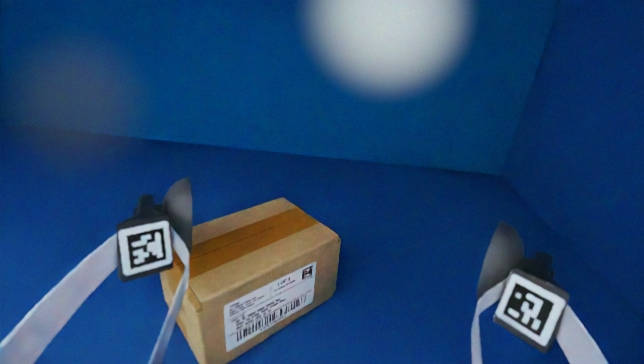

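Left finger on the box. Lift, shift forward, lower.

Emit:
execute_actions --actions '[{"joints":{"lift_m":1.06}}]' --cameras '[]'

Emit:
execute_actions --actions '[{"base":{"translate_m":0.05}}]' --cameras '[]'

Emit:
execute_actions --actions '[{"joints":{"lift_m":0.97}}]' --cameras '[]'

Emit:
execute_actions --actions '[{"joints":{"gripper_m":0.0}}]' --cameras '[]'

Emit:
execute_actions --actions '[{"joints":{"lift_m":1.03}}]' --cameras '["wrist_camera"]'

Scene clock: 189.50 s.
base_odometry: x=-0.001 y=+2.470 heading=+0.961 (m, m, rad; odometry frame)
turned_by_wheels: +0.000 (rad since the last result)
turned_by_imu: -0.001 (rad since the last result)
base_tilt: forward=-0.4 right=+0.8 (deg)
lidar_m: 0.64 0.58 0.42 0.40 0.41 0.56 2.76 1.29 0.57 0.90 0.85 0.67
head_depth_mm: 659 686 707 719 740 776 826 / 633 660 690 726 758 797 829 / 603 631 659 691 724 761 802 / 580 603 630 658 689 720 761 / 557 578 604 629 655 685 721 / 536 555 578 603 626 654 689 / 515 536 556 578 600 626 652
base_status: not commanded
joint_positions: lift_m=+1.060 arm_m=+0.310 wrist_yaw_rad=+0.001 wrist_pitch_rad=-0.264 wrist_roll_rad=+0.025 gripper_m=+0.150 head_pan_rad=-0.307 head_tilt_rad=-0.210
joint_status: all done
motor_effort: left_wheel=+2(2) right_wheel=-1(1) lift_m=+30(31) arm_m=+3(4) wrist_yaw_rad=-1(1) wrist_pitch_rad=+4(6) wrist_roll_rad=-2(5) gripper_m=+0(2) head_pan_rad=+2(2) head_tilt_rad=+4(4) (%)
hand_pose: x=-0.0213 y=-0.6958 z=+1.1083 quat_wxyz=(+0.692, +0.093, -0.709, -0.094) (m; base frame)
wrist_depth_mm: 405 395 383 371 364 352 283 / 437 425 412 399 387 376 277 / 479 458 448 432 420 395 269 / 410 429 449 456 447 417 263 / 324 340 344 356 371 366 258 / 271 262 214 269 296 - 249 / 219 229 185 227 247 246 233
pictures: none
No camera images: the call's "cameras" was empty. Leave "cameras" out to get every camera's image.

Scene clock: 192.00 s.
base_odometry: x=+0.028 y=+2.511 heading=+0.961 (m, m, rad; odometry frame)
turned_by_wheels: +0.000 (rad since the last result)
turned_by_imu: +0.000 (rad since the last result)
base_tilt: forward=-0.2 right=+0.8 (deg)
lidar_m: 0.59 0.58 0.42 0.40 0.41 0.56 2.82 1.34 0.59 0.97 0.78 0.62
head_depth_mm: 606 633 666 692 718 729 762 / 578 605 631 664 700 735 778 / 554 578 604 631 661 697 735 / 531 554 577 603 631 660 695 / 511 531 552 577 601 628 660 / 491 509 530 552 574 600 628 / 473 491 508 530 551 574 600
base_status: done
joint_positions: lift_m=+1.060 arm_m=+0.310 wrist_yaw_rad=+0.001 wrist_pitch_rad=-0.264 wrist_roll_rad=+0.025 gripper_m=+0.150 head_pan_rad=-0.307 head_tilt_rad=-0.210
joint_status: not commanded
motor_effort: left_wheel=+3(6) right_wheel=-1(3) lift_m=+31(31) arm_m=+3(4) wrist_yaw_rad=+0(0) wrist_pitch_rad=+5(5) wrist_roll_rad=-2(2) gripper_m=+0(0) head_pan_rad=+2(2) head_tilt_rad=+4(4) (%)
hand_pose: x=-0.0213 y=-0.6958 z=+1.1083 quat_wxyz=(+0.692, +0.093, -0.709, -0.094) (m; base frame)
wrist_depth_mm: 403 393 381 370 360 351 335 / 439 424 412 400 387 374 343 / 478 463 448 431 419 407 334 / 410 429 449 452 446 435 326 / 323 341 343 357 369 393 316 / 270 263 279 222 295 - 297 / 219 229 227 186 239 247 262
pictures: none
No camera images: the call's "cameras" was empty. Leave "cameras" out to get every camera's image.

Scene clock: 193.67 s.
base_odometry: x=+0.028 y=+2.511 heading=+0.961 (m, m, rad; odometry frame)
turned_by_wheels: +0.000 (rad since the last result)
turned_by_imu: +0.000 (rad since the last result)
base_tilt: forward=-0.4 right=+0.8 (deg)
lidar_m: 0.59 0.58 0.42 0.40 0.41 0.56 2.81 1.34 0.59 0.97 0.78 0.62
head_depth_mm: 606 633 664 691 717 731 765 / 580 606 632 665 697 737 776 / 554 578 604 631 663 695 734 / 531 553 576 602 631 661 695 / 511 530 552 577 600 628 659 / 491 510 530 552 575 600 626 / 472 491 509 529 550 571 598
base_status: not commanded
joint_positions: lift_m=+0.970 arm_m=+0.310 wrist_yaw_rad=+0.001 wrist_pitch_rad=-0.265 wrist_roll_rad=+0.025 gripper_m=+0.150 head_pan_rad=-0.307 head_tilt_rad=-0.210
joint_status: all done
motor_effort: left_wheel=+2(2) right_wheel=-1(1) lift_m=+21(27) arm_m=+3(3) wrist_yaw_rad=-1(1) wrist_pitch_rad=+5(5) wrist_roll_rad=-2(2) gripper_m=+0(0) head_pan_rad=+2(2) head_tilt_rad=+4(4) (%)
hand_pose: x=-0.0213 y=-0.6957 z=+1.0185 quat_wxyz=(+0.692, +0.093, -0.709, -0.095) (m; base frame)
wrist_depth_mm: 406 391 382 370 360 353 339 / 434 425 410 400 388 377 344 / 332 347 367 392 407 400 333 / 240 249 257 164 183 298 298 / 189 199 178 132 171 229 232 / 159 153 159 139 168 - 185 / 130 134 138 139 144 145 153
pictures: none
No camera images: the call's "cameras" was empty. Leave "cameras" out to get every camera's image.

Scene clock: 195.67 s.
base_odometry: x=+0.028 y=+2.511 heading=+0.961 (m, m, rad; odometry frame)
turned_by_wheels: +0.000 (rad since the last result)
turned_by_imu: +0.000 (rad since the last result)
base_tilt: forward=-0.3 right=+0.8 (deg)
lidar_m: 0.59 0.58 0.42 0.40 0.41 0.56 2.80 1.34 0.59 0.97 0.78 0.62
head_depth_mm: 606 635 665 691 716 733 762 / 580 604 633 666 698 735 780 / 554 578 603 632 662 696 733 / 530 553 577 601 631 661 694 / 510 531 554 575 601 629 659 / 491 509 530 551 574 599 627 / 473 489 509 529 551 574 597
base_status: not commanded
joint_positions: lift_m=+0.970 arm_m=+0.310 wrist_yaw_rad=+0.001 wrist_pitch_rad=-0.266 wrist_roll_rad=+0.024 gripper_m=+0.001 head_pan_rad=-0.307 head_tilt_rad=-0.210
joint_status: all done
motor_effort: left_wheel=+2(3) right_wheel=-2(2) lift_m=+21(21) arm_m=+4(4) wrist_yaw_rad=+0(2) wrist_pitch_rad=+5(5) wrist_roll_rad=-2(2) gripper_m=-26(100) head_pan_rad=+2(2) head_tilt_rad=+4(4) (%)
hand_pose: x=-0.0213 y=-0.6956 z=+1.0183 quat_wxyz=(+0.693, +0.093, -0.709, -0.095) (m; base frame)
wrist_depth_mm: 408 395 383 369 361 351 336 / 431 424 412 395 390 376 341 / 331 343 366 391 405 395 334 / 239 248 261 164 183 298 296 / 188 193 206 150 140 222 231 / 155 160 157 157 153 180 184 / 132 135 137 141 144 149 151
pictures: none
No camera images: the call's "cameras" was empty. Leave "cameras" out to get every camera's image.

Scene clock: 197.03 s.
base_odometry: x=+0.028 y=+2.511 heading=+0.961 (m, m, rad; odometry frame)
turned_by_wheels: +0.000 (rad since the last result)
turned_by_imu: +0.000 (rad since the last result)
base_tilt: forward=-0.2 right=+0.7 (deg)
lidar_m: 0.59 0.58 0.42 0.40 0.41 0.56 2.80 1.34 0.59 0.97 0.78 0.62
head_depth_mm: 605 634 668 691 717 733 760 / 578 605 633 665 697 734 780 / 555 578 605 632 661 698 736 / 532 553 577 602 629 661 695 / 510 531 552 575 601 628 657 / 490 509 530 551 574 600 628 / 473 492 508 529 549 572 599
base_status: not commanded
joint_positions: lift_m=+1.030 arm_m=+0.310 wrist_yaw_rad=+0.001 wrist_pitch_rad=-0.276 wrist_roll_rad=+0.024 gripper_m=+0.005 head_pan_rad=-0.307 head_tilt_rad=-0.210
joint_status: all done
motor_effort: left_wheel=+3(3) right_wheel=-2(1) lift_m=+32(32) arm_m=+2(4) wrist_yaw_rad=-1(1) wrist_pitch_rad=+8(8) wrist_roll_rad=-2(2) gripper_m=-25(27) head_pan_rad=+2(2) head_tilt_rad=+4(4) (%)
hand_pose: x=-0.0213 y=-0.6947 z=+1.0755 quat_wxyz=(+0.692, +0.097, -0.709, -0.098) (m; base frame)
wrist_depth_mm: 404 388 382 369 360 351 338 / 434 426 414 396 390 375 344 / 455 454 448 428 417 403 335 / 344 358 376 164 185 420 327 / 272 280 300 151 139 320 306 / 223 233 227 224 151 258 265 / 191 195 199 204 208 215 220
pictures: wrist_camera
Images, in order (width x height): wrist_camera 644x364.

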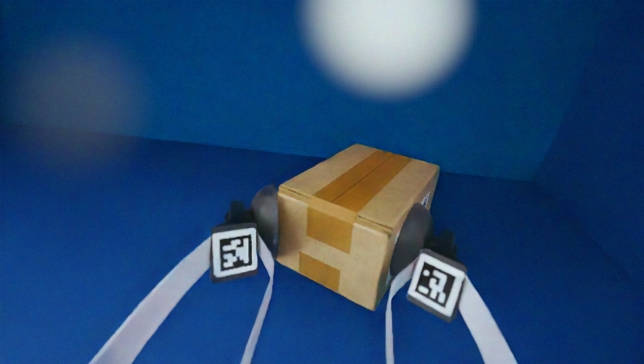

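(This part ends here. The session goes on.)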